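# Place four cartons flat in the blue container

## Task

Move each of the four cartons into the blue container so it rests flat on the container's floor with the same face upward as it had initially, stays there without the robot supporting it, and then release suction and pull the tool away.

## Robot and tools

Robot: a single six-joint arm whose tool is a suction cup rather than fingers. The reference point is the cup point, the middle of the cup rim (36 mm across) when nothing is touching it. The cup points along the cup point's own +z axis. About 4 cm behind the rim the tool housing and its camera widen, sticking out up to roughly 9 cm sideways, so keep that clear of walls such as the container's.

Frame: the scene frame has its origin on the table surface directly under the arm base, +z upward, and +y to the left when facing along +x. Positions are in metres. Orientations are quaternions written w first (qw, qx, qy, qz). The base may sit slightly tilted, and the printed cup position gets less accurate at long reach.

A row is always 8 numbers in this order: x, y, z, qw, qx, qy, qz, suction. The first seven are an absolute pose of the cup point in the scene frame, not an offset. Suction is a value from -1 to 1; above 0.01 means on, 0.01 or below means off, and it keeps the last value sent.

execute_actions takes "actions", a list holding either nothing, one action or one wait, plus an optional "pictures" boolean. An empty list just reports the state (with images). An action is {"rows": [...], "steps": n}: 1 to 15 rows, n from 4 to 15 steps of 1/30 s; each row drives one step and the final row repeats to fill the rest. A wait is {"steps": n} with n up to 300, counted from the previous result, so thinking time eats into it. If any target in a row lies over 0.6 m from the last reported cup position along any cup-point axis, the whole call is refused and nothing moves. Repeat the desired quaternion in every row instead of copying the reported one, which drifts.

move takes "target" (one 8-number row, an absolute pose) and optional "speed" in m/s, 0.002 to 0.5, default 0.25; rotation is capped at twice that in rad/s. It drives the cup point on a straight line lasting 0.5 to 10 s (beyond 10 s it stops short), rotating the shorter way. Suction values are applied at the start. It does not avoid obstacles, and the real arm can trail, wander, or overshoot speed, especially near full stretch. Its result adds a "move:" line: done means settled near the target; off_target, moving, held or fault describe other endings. limits=paced means the pose was clipped; limits=held means a check blocked some steps and the arm may then jump faster than asked. The distance to target is also given.

wait takes "seconds" from 0 to 10 and sends nothing new. zoom_image takes "camera" (cam_high, cam_low or cam_wrist) and "region" [x0, y0, x1, y1] in image pixels from the top-left, at most 504 by 504. Images are cam_high 896x504, cam_low 896x504, cam_wrist 616x616 fisheye. finished_scene takes "scene", the current scene number; it cannot be undone and grades the result.

Control details: each step the commanded pose is clipped to within 70 mm and 16 degrees of the measured pose, and position wins over orientation if both cannot be met. After an action ends the arm only continues to the last clipped pose, so read the reported pose and send the remainder. The last 4 steps of every action run after its result is captured, while you are composing the next reply; the simulation keeps running during replies. A "Hand target" line appears only when no steps are pending. A "pose unreachable" line or HELD marks steps altered or blocked by the clearance check (the base mount counts as arm).

Gripping: turn suction on and press the rim fully onto a smooth flat patch of a carton, away from seams, holes and edges. suction_measured near 0 means no seal; about 0.83 or more means airtight; part_present goes to 1 at 0.50 and back to 0 below 0.45. Under vacuum the cup shortens, so the held carton sits up to about 12 mm nearer the tool. To release, set the carton down on the container floor first, then switch suction off, and move at least 15 mm away before assuming contact is gone. If the cup seals to the table, switch suction off to free it.

Hazards: the arm is stiff, so aiming even slightly below a firm surface can trigger a fault; fast moves hit harder. A joint torque reaching its limit (152 N m for waist, shoulder and elbow; 38 N m for the three wrist joints) or an external force of 150 N causes a 10 s stop. Motor heat from holding loads can also force a braked stop after MOTOR HOT warnings. Avoid drops, slams, dragging, and anything leaving the table, which fails the task. Loose objects may occasionally get a small push from outside. The Flange force line reports the end-effector force, including carried weight, with some noise.

Each tool is called as name(argument=value, ...), one argument or row to a line, values as JSON.

## Session

execute_actions(
  actions=[],
)

Scene clock: 0.00 s of 6000.00 s.
end_effector_position=(+0.4962, -0.0208, +0.3280) suction_measured=0.00 part_present=0 end_effector_quat_wxyz=(+0.008, +0.021, +1.000, +0.002)
Joint positions: [ 0.263  0.133  0.194 -0.003 -1.63  -0.261]
Joint velocities: [-0.001  0.    -0.001  0.001  0.001 -0.   ]
Flange force (N, the push that the arm receives, along the end effector's own x y z axes): no reading
Hand target: +0.496, -0.021, +0.328; +0.008, +0.021, +1.000, +0.002

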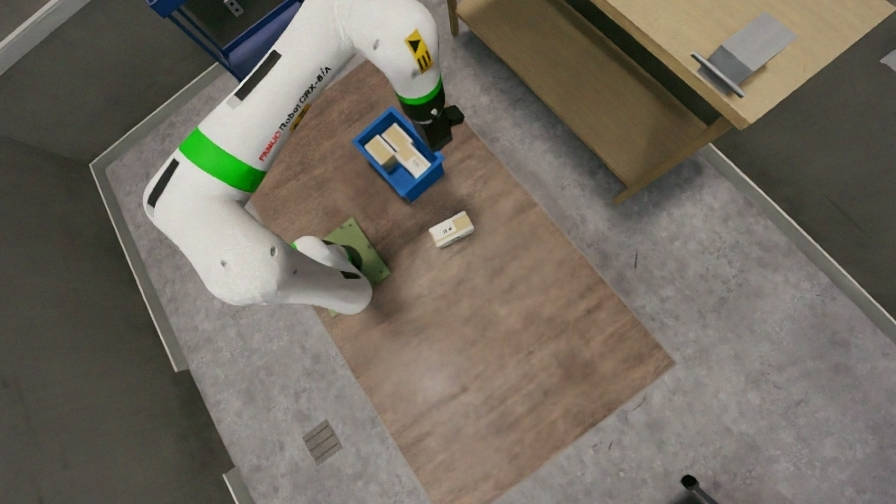

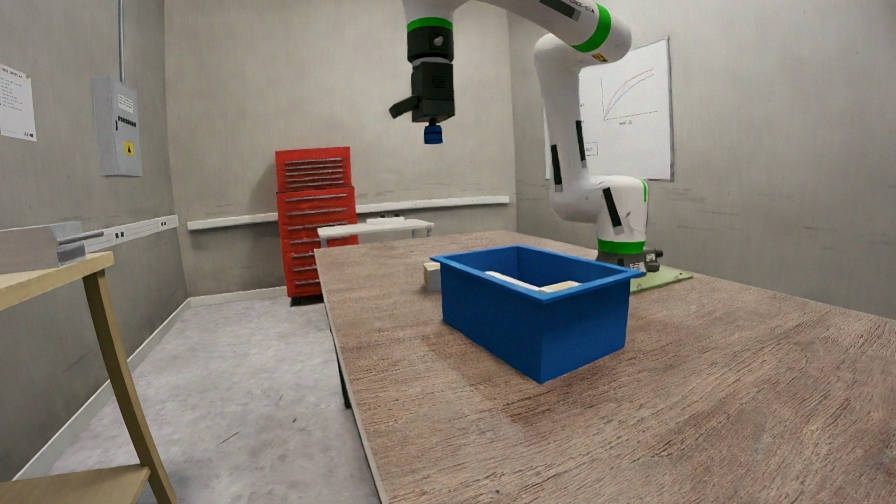

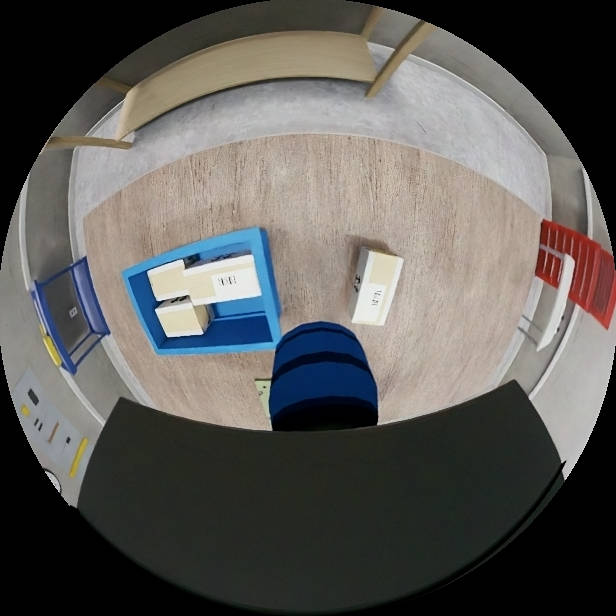

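zoom_image(
  camera="cam_high",
  region=[340, 100, 490, 260],
)

zoom_image(
  camera="cam_wrist",
  region=[110, 210, 420, 370],
)

Region (340, 100, 490, 260) of cam_high's 896x504 image, scaled by 3.150, with more detail than that image has; it fills the left 472 columns of this view, and the rest is white.

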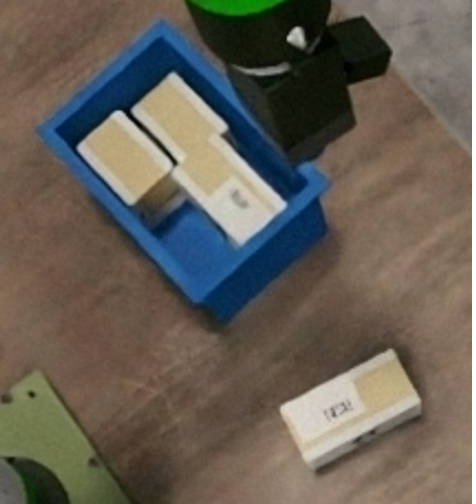

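Region (110, 210, 420, 370) of cam_wrist's 616x616 image, scaled by 1.626, with more detail than that image has; it fills the top 260 rows of this view, and the rest is white.

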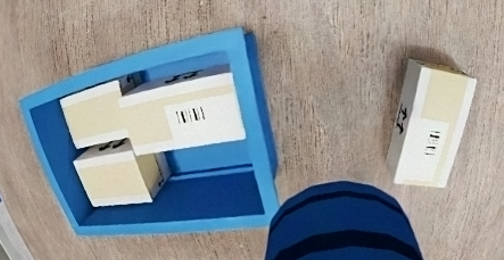

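move(
  target=[0.37,0.176,0.28,0,0,1,0,0],
)

zoom_image(
  camera="cam_wrist",
  region=[140, 80, 480, 340],
)

Scene clock: 2.00 s of 6000.00 s.
end_effector_position=(+0.3694, +0.1764, +0.2801) suction_measured=0.00 part_present=0 end_effector_quat_wxyz=(-0.001, +0.000, +1.000, +0.000)
Joint positions: [ 0.797 -0.08  -0.129 -0.01  -1.534 -0.755]
Joint velocities: [ 0.002 -0.    -0.003  0.     0.001 -0.   ]
Flange force (N, the push that the arm receives, along the end effector's own x y z axes): [6.4 -0.4 3.0]
Hand target: +0.369, +0.176, +0.280; -0.001, +0.000, +1.000, +0.000
Off the commanded pose: 0.001 m, 0 deg.
Kept back: nothing.
move: done
camera_calibration (this result's frames):
cam_wrist: T_world_to_cam=[[0.0113657, -0.999889, 0.0096033, 0.172158], [-0.885284, -0.00559675, 0.465018, 0.221009], [-0.464912, -0.0137869, -0.885249, 0.503012], [0, 0, 0, 1]] pos_world=[0.427555, 0.180311, 0.340865]

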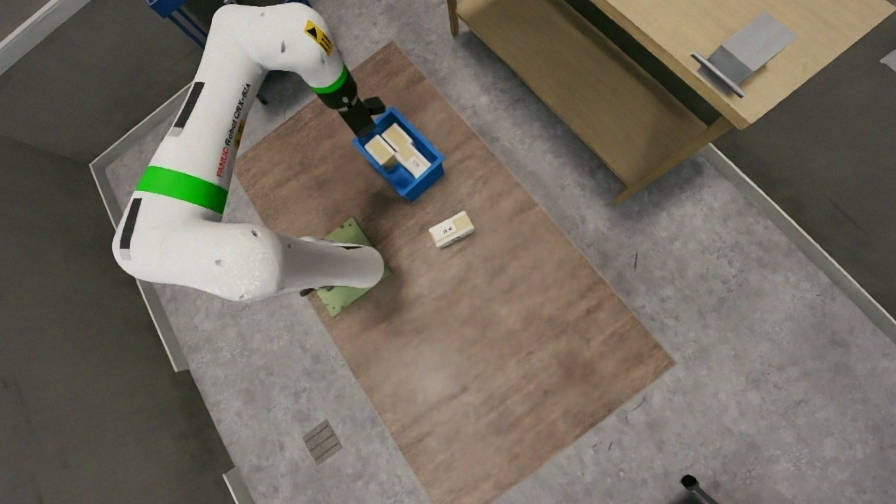

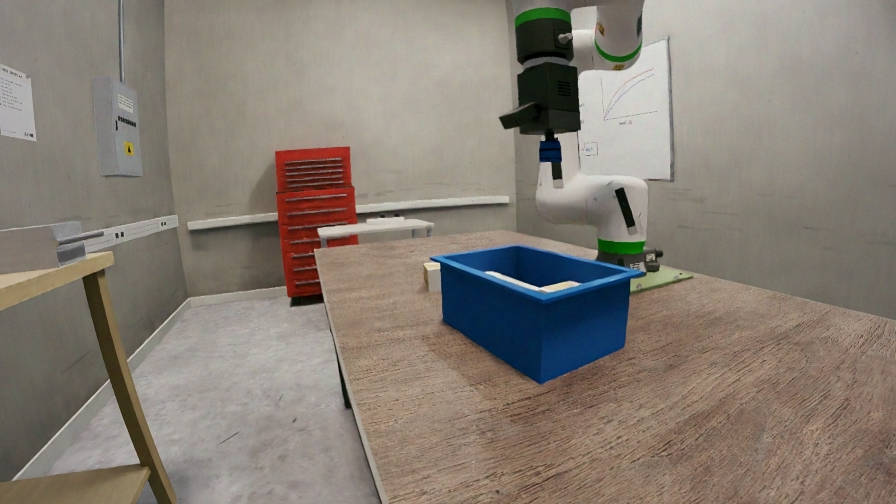

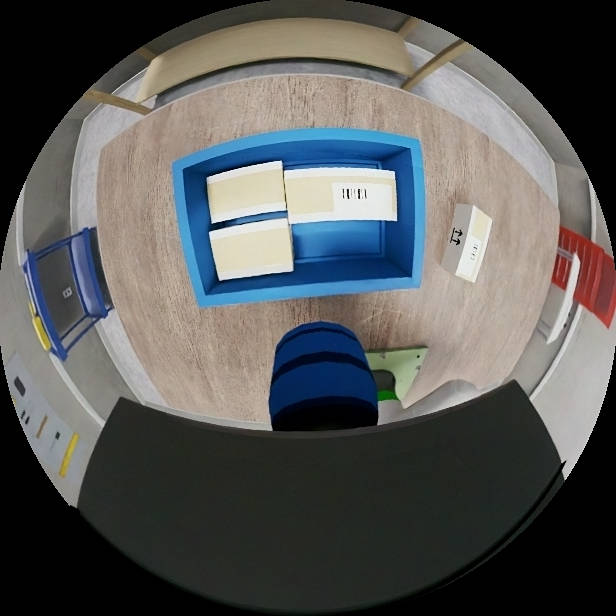

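Region (140, 80, 480, 340) of cam_wrist's 616x616 image, scaled by 1.482, with more detail than that image has; it fills the top 385 rows of this view, and the rest is white.

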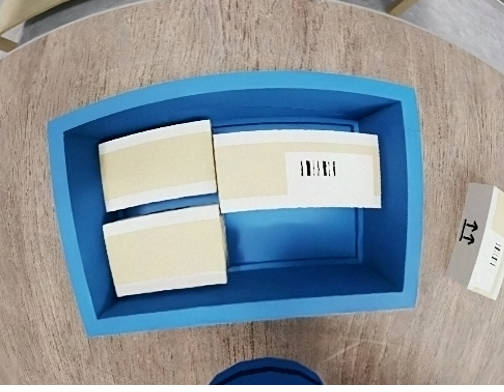

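move(
  target=[0.452,0.13,0.14,0,-0.737,0.676,0,0],
  speed=0.4,
)

move(
  target=[0.452,0.13,0.075,0,-0.737,0.676,0,1],
  speed=0.05,
)

Scene clock: 5.60 s of 6000.00 s.
end_effector_position=(+0.4523, +0.1298, +0.1399) suction_measured=0.00 part_present=0 end_effector_quat_wxyz=(-0.000, +0.737, -0.676, +0.000)
Joint positions: [ 0.596  0.145 -0.236 -0.006 -1.201  1.105]
Joint velocities: [ 0.    -0.     0.    -0.001 -0.002  0.001]
Flange force (N, the push that the arm receives, along the end effector's own x y z axes): [-0.3 6.2 1.3]
Hand target: +0.452, +0.130, +0.140; -0.000, +0.737, -0.676, +0.000
Off the commanded pose: 0.000 m, 0 deg.
Kept back: nothing.
move: done
camera_calibration (this result's frames):
cam_wrist: T_world_to_cam=[[0.995233, 0.0969339, 0.0107711, -0.461591], [0.0809257, -0.88238, 0.463526, 0.0364034], [0.0544356, -0.460445, -0.886018, 0.239933], [0, 0, 0, 1]] pos_world=[0.443384, 0.187341, 0.200683]

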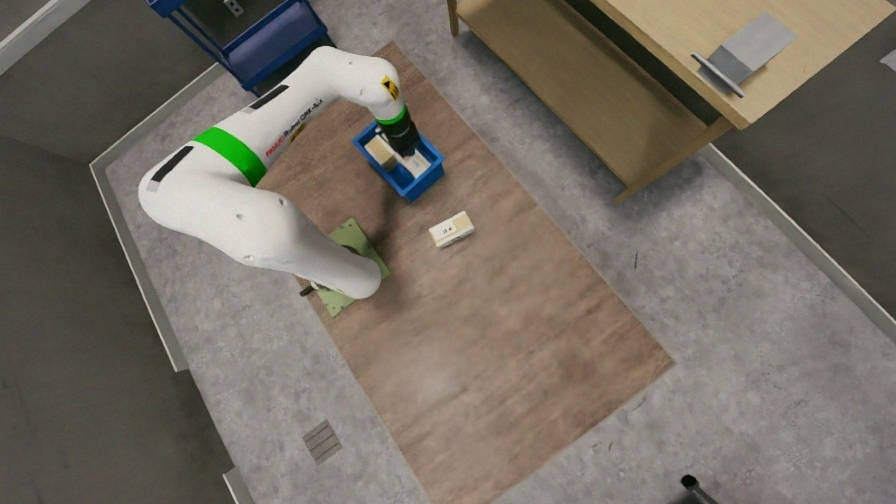

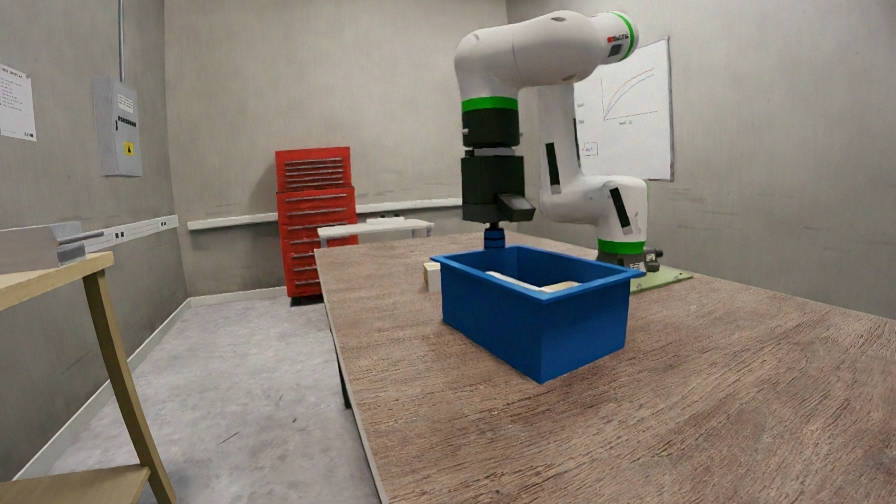

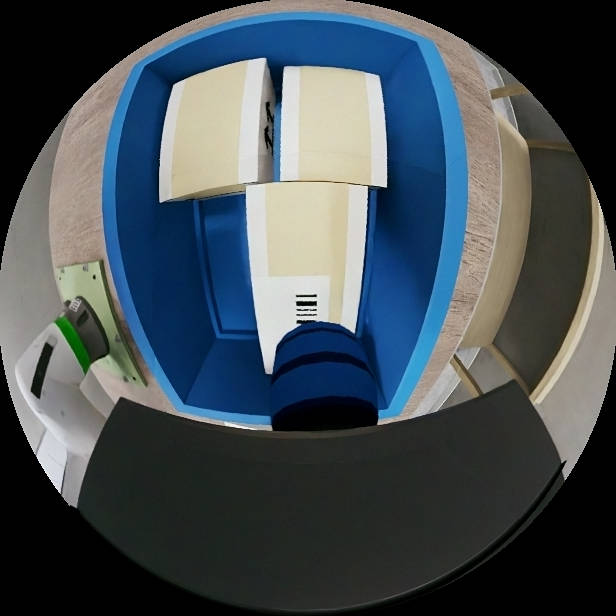

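Scene clock: 7.17 s of 6000.00 s.
end_effector_position=(+0.4520, +0.1300, +0.0750) suction_measured=0.86 part_present=1 end_effector_quat_wxyz=(+0.000, +0.737, -0.676, +0.000)
Joint positions: [ 0.597  0.217 -0.32  -0.007 -1.047  1.106]
Joint velocities: [ 0.     0.001 -0.     0.     0.002  0.   ]
Flange force (N, the push that the arm receives, along the end effector's own x y z axes): [-0.6 8.4 2.2]
Hand target: +0.452, +0.130, +0.075; +0.000, +0.737, -0.676, +0.000
Off the commanded pose: 0.000 m, 0 deg.
Kept back: nothing.
move: done
camera_calibration (this result's frames):
cam_wrist: T_world_to_cam=[[0.995189, 0.0974591, 0.0100092, -0.46062], [0.0817467, -0.882342, 0.463454, 0.0662743], [0.0539994, -0.460407, -0.886064, 0.182718], [0, 0, 0, 1]] pos_world=[0.443119, 0.187493, 0.135795]

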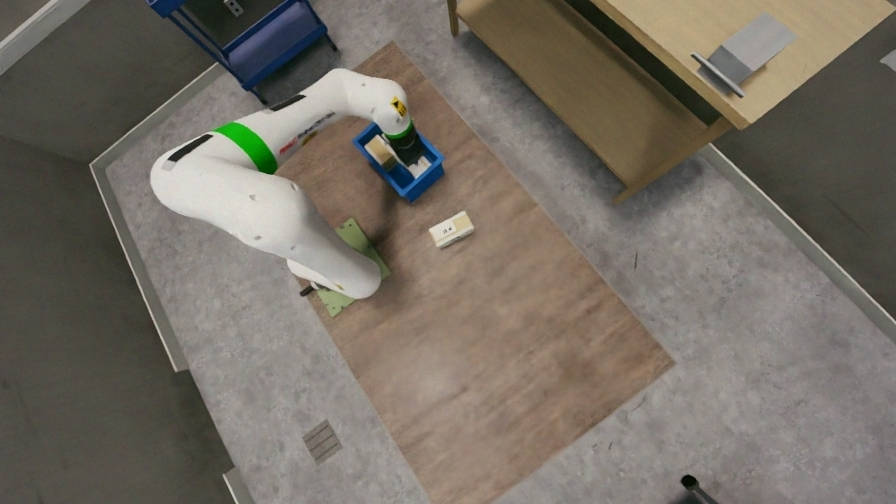

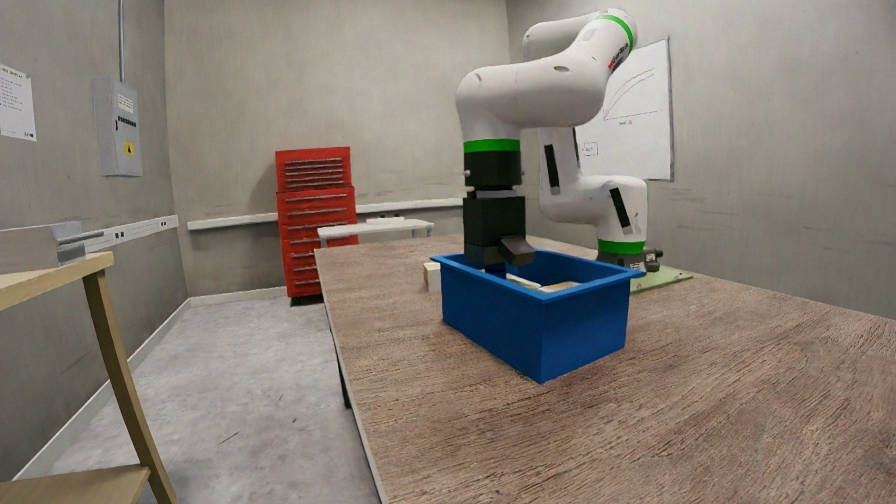

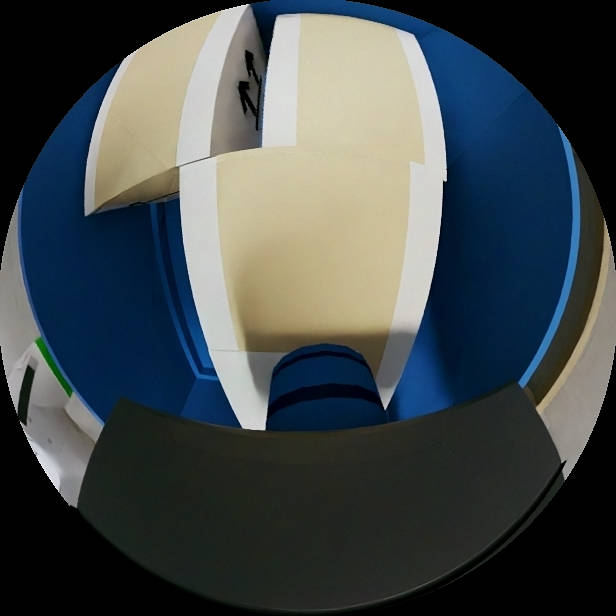

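move(
  target=[0.470,0.130,0.078,0,-0.737,0.676,0,1],
  speed=0.02,
)

move(
  target=[0.470,0.130,0.068,0,-0.737,0.676,0,1],
  speed=0.01,
)

Scene clock: 8.53 s of 6000.00 s.
end_effector_position=(+0.4700, +0.1300, +0.0780) suction_measured=0.91 part_present=1 end_effector_quat_wxyz=(-0.000, +0.737, -0.676, +0.000)
Joint positions: [ 0.577  0.253 -0.267 -0.007 -1.064  1.126]
Joint velocities: [ 0.001 -0.     0.002 -0.    -0.001 -0.   ]
Flange force (N, the push that the arm receives, along the end effector's own x y z axes): [-2.1 8.1 2.6]
Hand target: +0.470, +0.130, +0.078; -0.000, +0.737, -0.676, +0.000
Off the commanded pose: 0.000 m, 0 deg.
Kept back: nothing.
move: done
camera_calibration (this result's frames):
cam_wrist: T_world_to_cam=[[0.995142, 0.0979434, 0.0099844, -0.478616], [0.0821924, -0.882343, 0.463374, 0.0632195], [0.054194, -0.460302, -0.886107, 0.184321], [0, 0, 0, 1]] pos_world=[0.461105, 0.187502, 0.138813]

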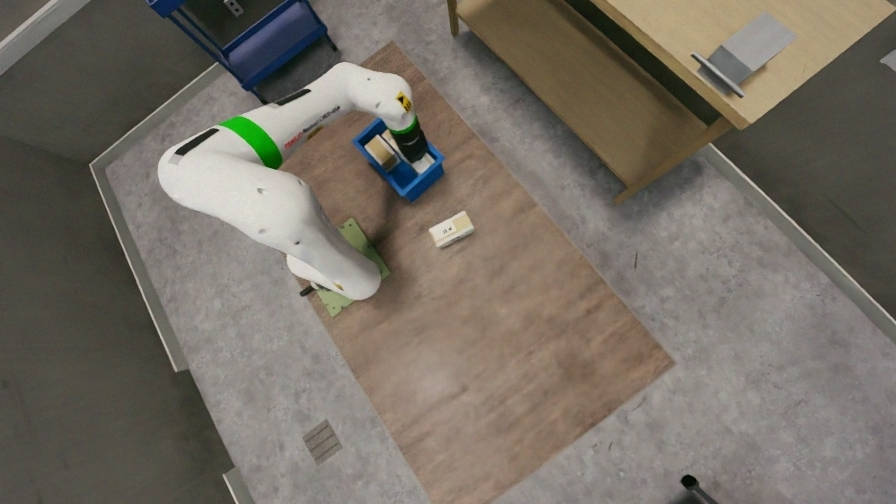

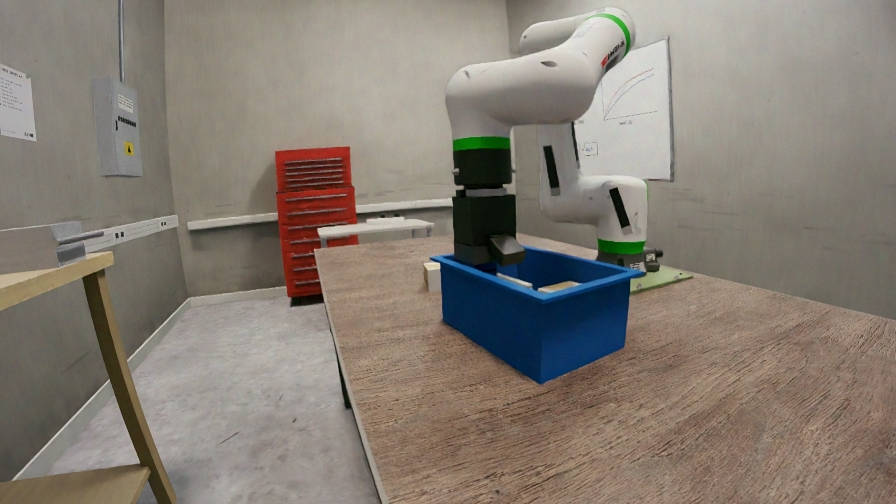

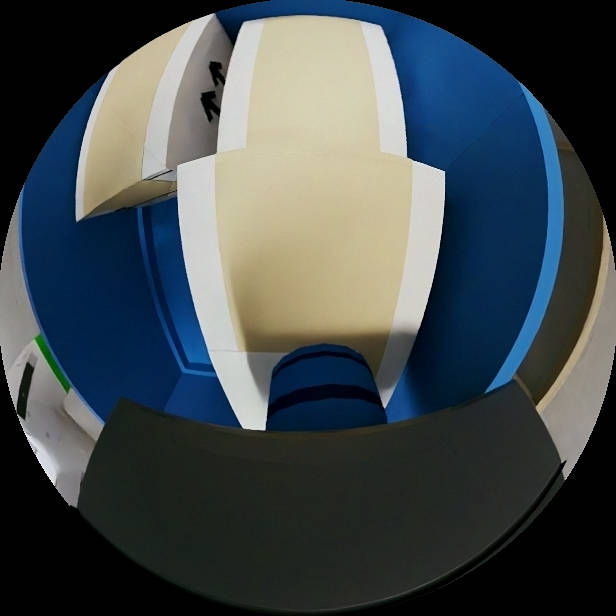

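Scene clock: 9.77 s of 6000.00 s.
end_effector_position=(+0.4700, +0.1300, +0.0681) suction_measured=0.91 part_present=1 end_effector_quat_wxyz=(-0.000, +0.737, -0.676, +0.000)
Joint positions: [ 0.578  0.265 -0.278 -0.007 -1.04   1.126]
Joint velocities: [ 0.     0.002 -0.    -0.001  0.    -0.   ]
Flange force (N, the push that the arm receives, along the end effector's own x y z axes): [-7.0 17.5 -28.2]
Hand target: +0.470, +0.130, +0.068; +0.000, +0.737, -0.676, +0.000
Off the commanded pose: 0.000 m, 0 deg.
Kept back: nothing.
move: done
camera_calibration (this result's frames):
cam_wrist: T_world_to_cam=[[0.995153, 0.0978151, 0.0101542, -0.478543], [0.0820053, -0.882402, 0.463295, 0.0679143], [0.0542774, -0.460217, -0.886146, 0.175544], [0, 0, 0, 1]] pos_world=[0.461126, 0.187525, 0.128953]

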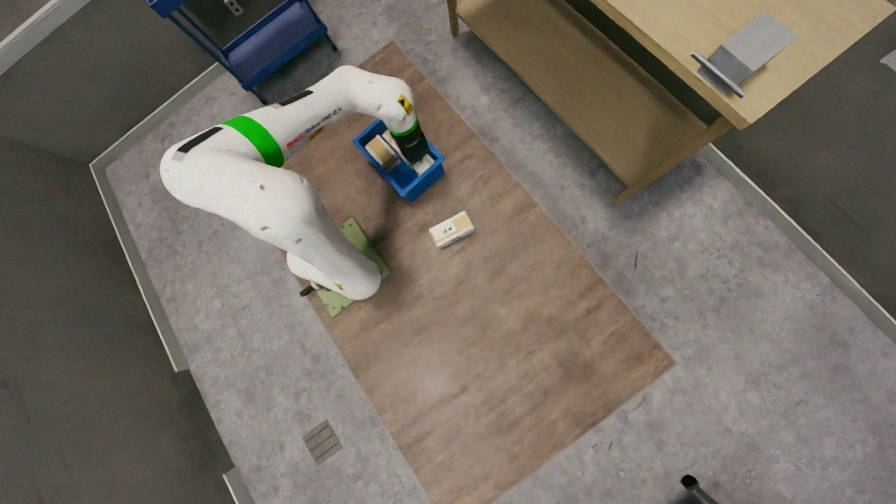

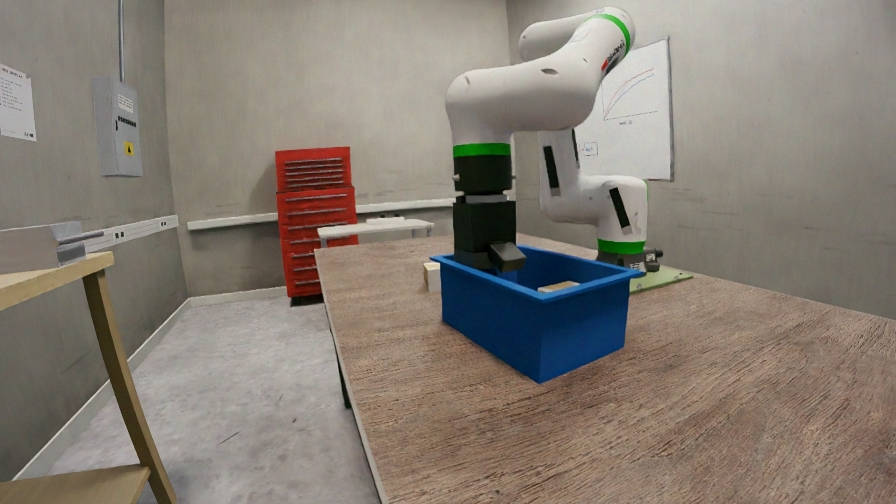

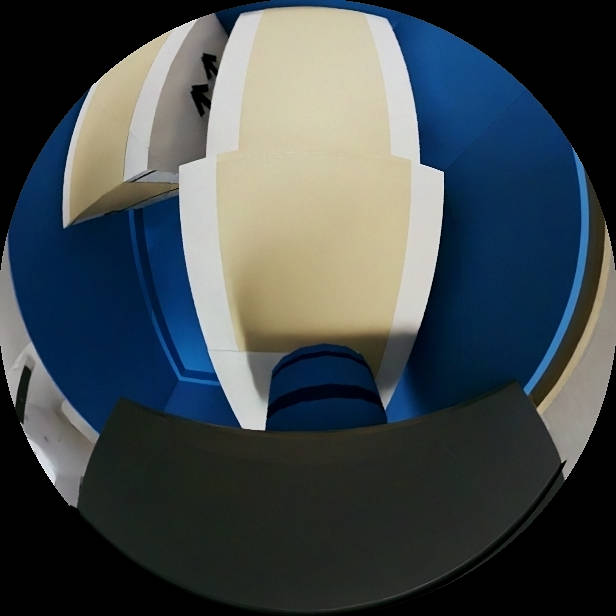

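move(
  target=[0.470,0.130,0.071,0,-0.737,0.676,0,0],
  speed=0.006,
)

move(
  target=[0.470,0.130,0.13,0,-0.737,0.676,0,0],
  speed=0.1,
)

move(
  target=[0.40,0.07,0.22,0,-0.737,0.676,0,0],
)

Scene clock: 10.70 s of 6000.00 s.
end_effector_position=(+0.4700, +0.1300, +0.0710) suction_measured=0.00 part_present=0 end_effector_quat_wxyz=(+0.000, +0.737, -0.676, -0.000)
Joint positions: [ 0.578  0.262 -0.274 -0.007 -1.047  1.126]
Joint velocities: [ 0.    -0.001  0.002 -0.001 -0.002  0.   ]
Flange force (N, the push that the arm receives, along the end effector's own x y z axes): [-1.2 7.0 -13.5]
Hand target: +0.470, +0.130, +0.071; -0.000, +0.737, -0.676, -0.000
Off the commanded pose: 0.000 m, 0 deg.
Kept back: nothing.
move: done
camera_calibration (this result's frames):
cam_wrist: T_world_to_cam=[[0.995151, 0.0978638, 0.00987737, -0.478504], [0.0821725, -0.882356, 0.463353, 0.0665232], [0.0540608, -0.460294, -0.886119, 0.178211], [0, 0, 0, 1]] pos_world=[0.461083, 0.187555, 0.131819]

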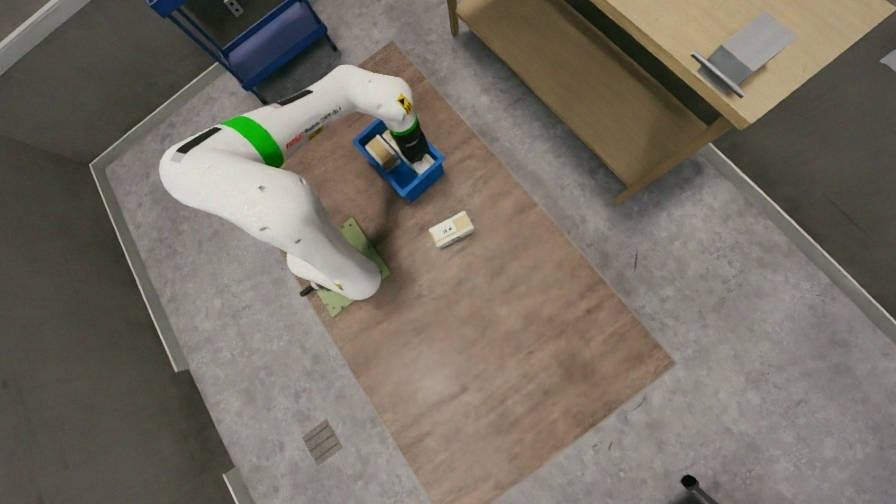

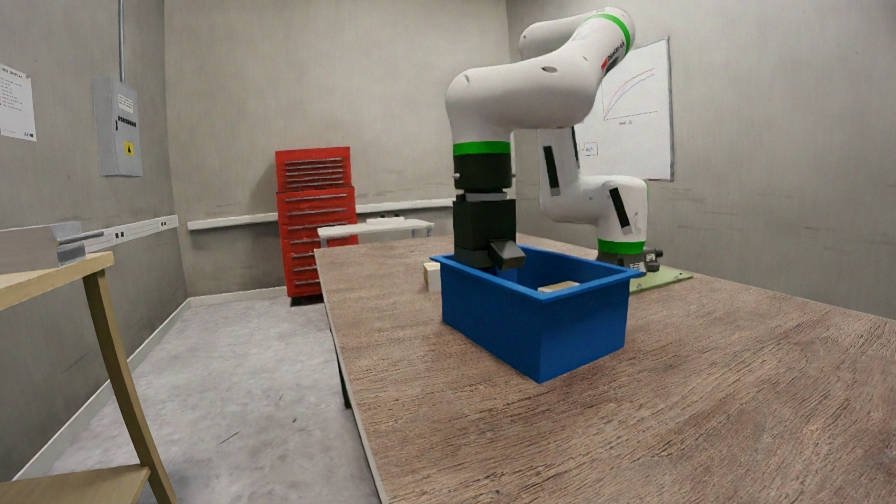

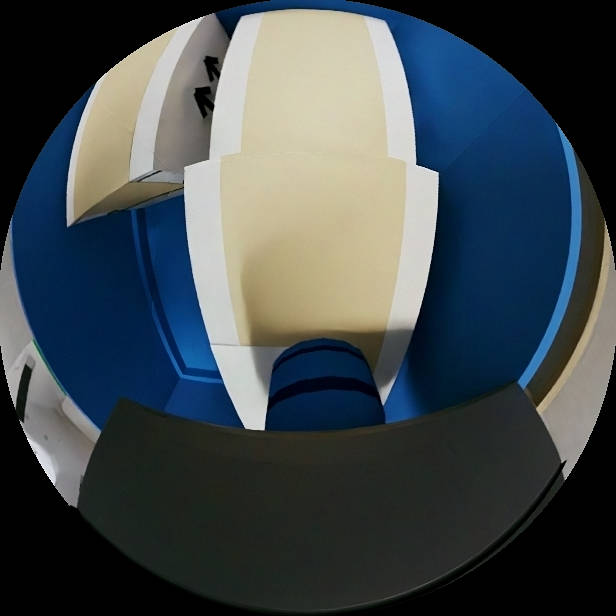

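Scene clock: 11.60 s of 6000.00 s.
end_effector_position=(+0.4700, +0.1300, +0.1300) suction_measured=0.00 part_present=0 end_effector_quat_wxyz=(+0.000, +0.737, -0.676, -0.000)
Joint positions: [ 0.577  0.196 -0.201 -0.007 -1.186  1.126]
Joint velocities: [ 0.     0.001  0.002  0.002 -0.001 -0.   ]
Flange force (N, the push that the arm receives, along the end effector's own x y z axes): [-0.2 6.4 1.0]
Hand target: +0.470, +0.130, +0.130; -0.000, +0.737, -0.676, -0.000
Off the commanded pose: 0.000 m, 0 deg.
Kept back: nothing.
move: done
camera_calibration (this result's frames):
cam_wrist: T_world_to_cam=[[0.995109, 0.098291, 0.00987663, -0.479147], [0.0825535, -0.882337, 0.463322, 0.038975], [0.0542549, -0.46024, -0.886135, 0.230447], [0, 0, 0, 1]] pos_world=[0.461083, 0.187546, 0.190881]

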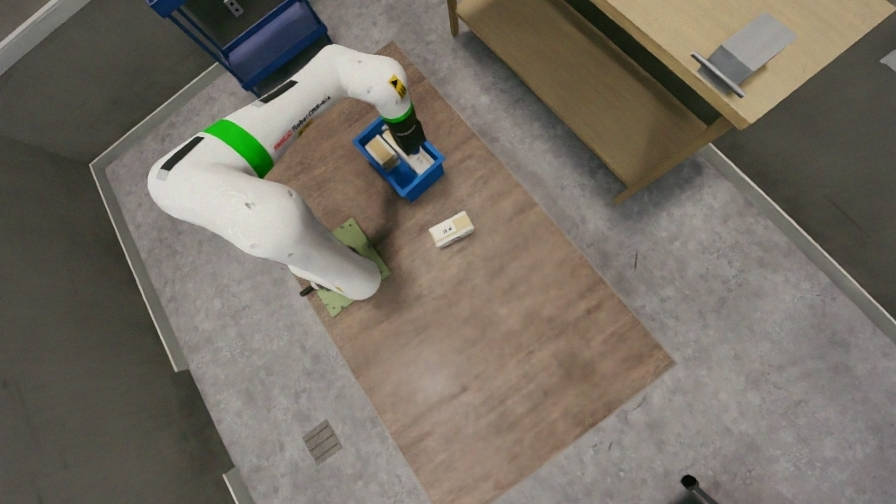

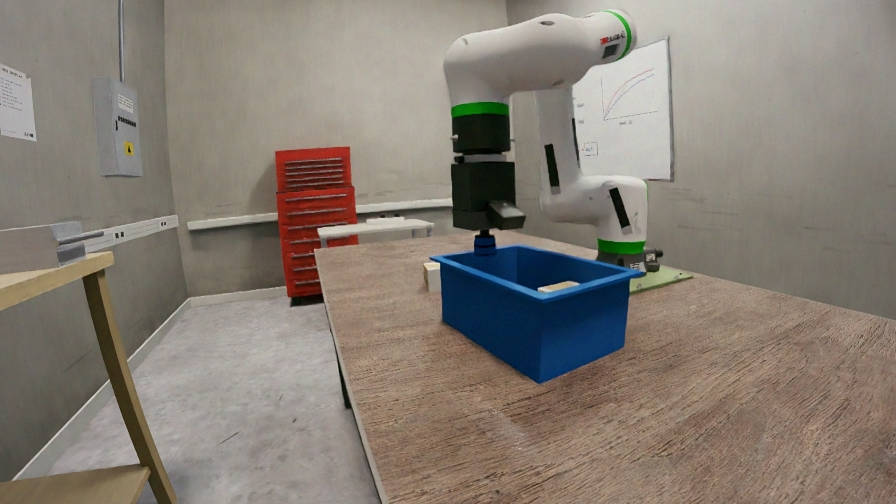

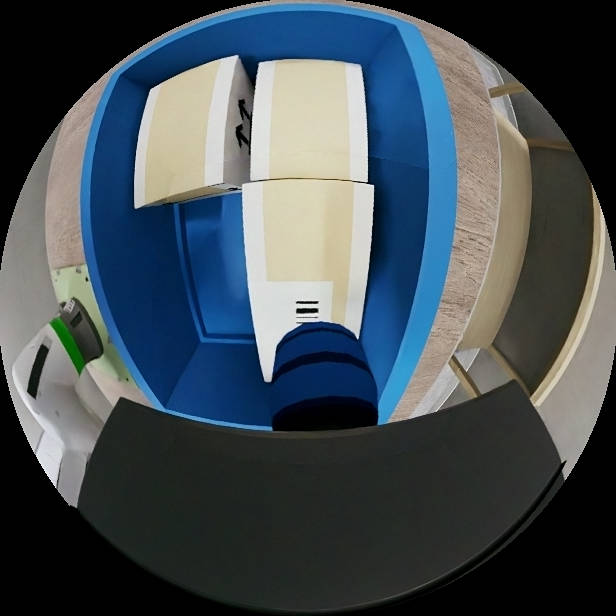

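Scene clock: 12.53 s of 6000.00 s.
end_effector_position=(+0.4000, +0.0700, +0.2201) suction_measured=0.00 part_present=0 end_effector_quat_wxyz=(+0.000, +0.737, -0.676, -0.000)
Joint positions: [ 0.534 -0.072 -0.265 -0.006 -1.391  1.167]
Joint velocities: [ 0.     0.001  0.001  0.001 -0.001  0.   ]
Flange force (N, the push that the arm receives, along the end effector's own x y z axes): [-0.4 6.8 4.1]
Hand target: +0.400, +0.070, +0.220; -0.000, +0.737, -0.676, -0.000
Off the commanded pose: 0.000 m, 0 deg.
Kept back: nothing.
move: done
camera_calibration (this result's frames):
cam_wrist: T_world_to_cam=[[0.995092, 0.0984583, 0.00986988, -0.404512], [0.0827018, -0.882295, 0.463374, -0.0499889], [0.0543311, -0.460283, -0.886108, 0.286425], [0, 0, 0, 1]] pos_world=[0.391099, 0.127559, 0.280959]

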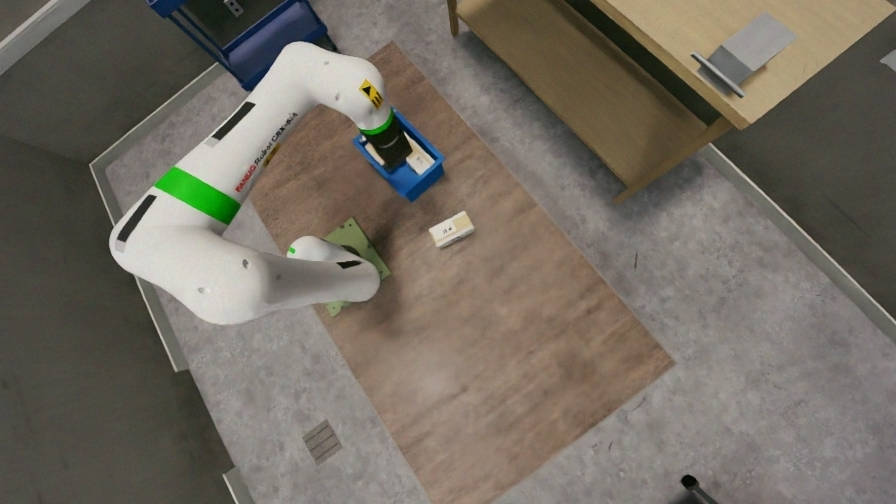

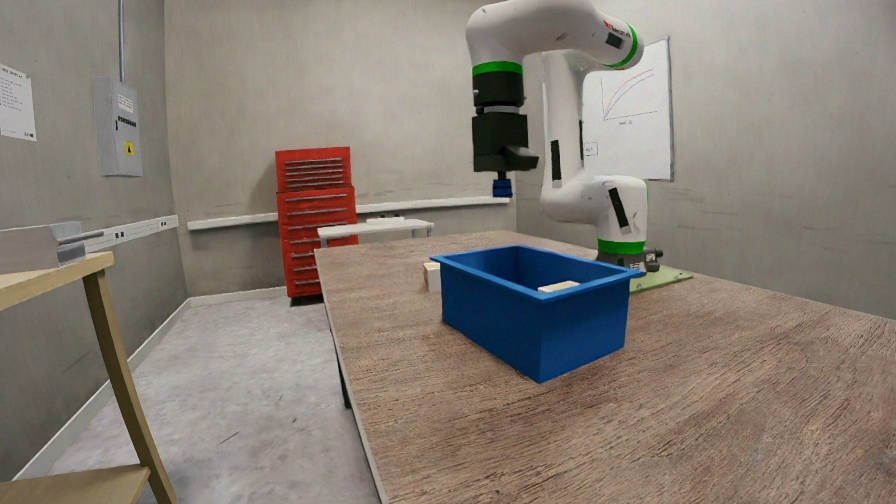

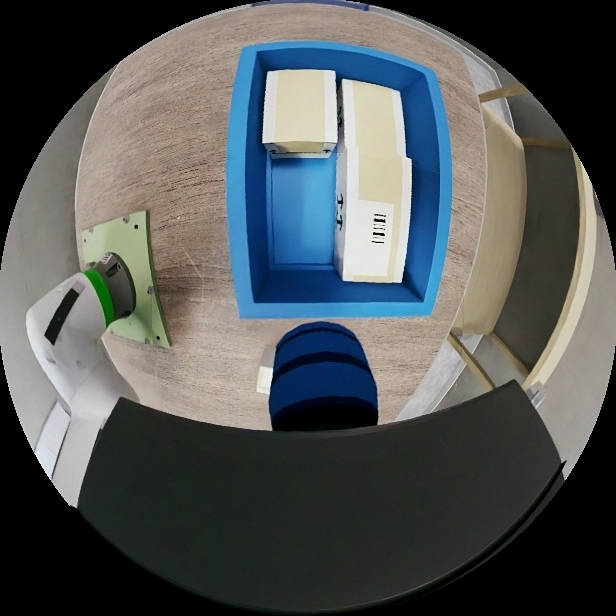

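move(
  target=[0.407,-0.163,0.135,0,0.1,0.995,0,0],
  speed=0.4,
)

Scene clock: 15.63 s of 6000.00 s.
end_effector_position=(+0.4075, -0.1637, +0.1349) suction_measured=0.00 part_present=0 end_effector_quat_wxyz=(+0.001, +0.100, +0.995, -0.000)
Joint positions: [-0.036  0.07  -0.333  0.003 -1.18  -0.124]
Joint velocities: [-0.    -0.     0.     0.     0.002 -0.   ]
Flange force (N, the push that the arm receives, along the end effector's own x y z axes): [7.5 2.3 0.8]
Hand target: +0.407, -0.164, +0.135; +0.001, +0.100, +0.995, -0.000
Off the commanded pose: 0.001 m, 0 deg.
Kept back: nothing.
move: done
camera_calibration (this result's frames):
cam_wrist: T_world_to_cam=[[-0.187998, -0.982113, 0.0105442, -0.0829194], [-0.870351, 0.17156, 0.46158, 0.343784], [-0.455132, 0.077599, -0.887036, 0.398719], [0, 0, 0, 1]] pos_world=[0.465094, -0.171356, 0.195869]

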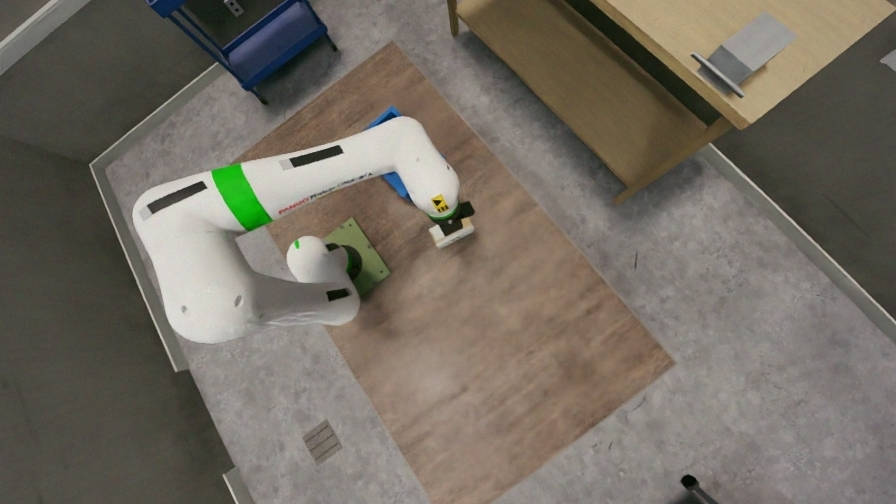

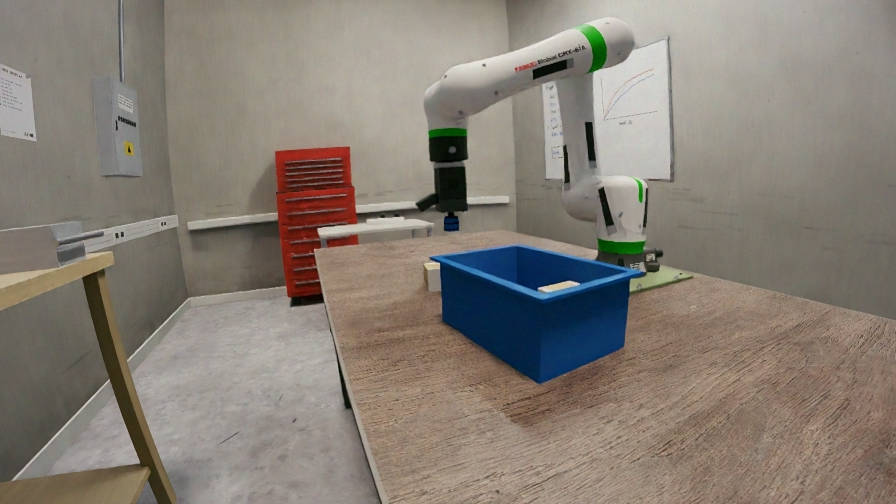

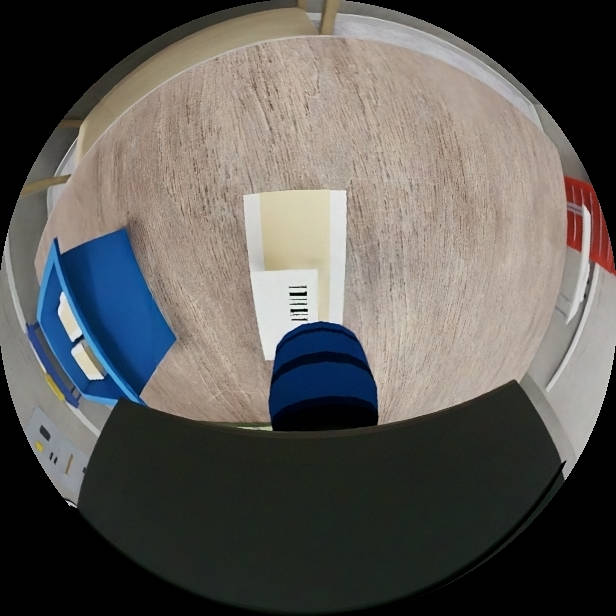

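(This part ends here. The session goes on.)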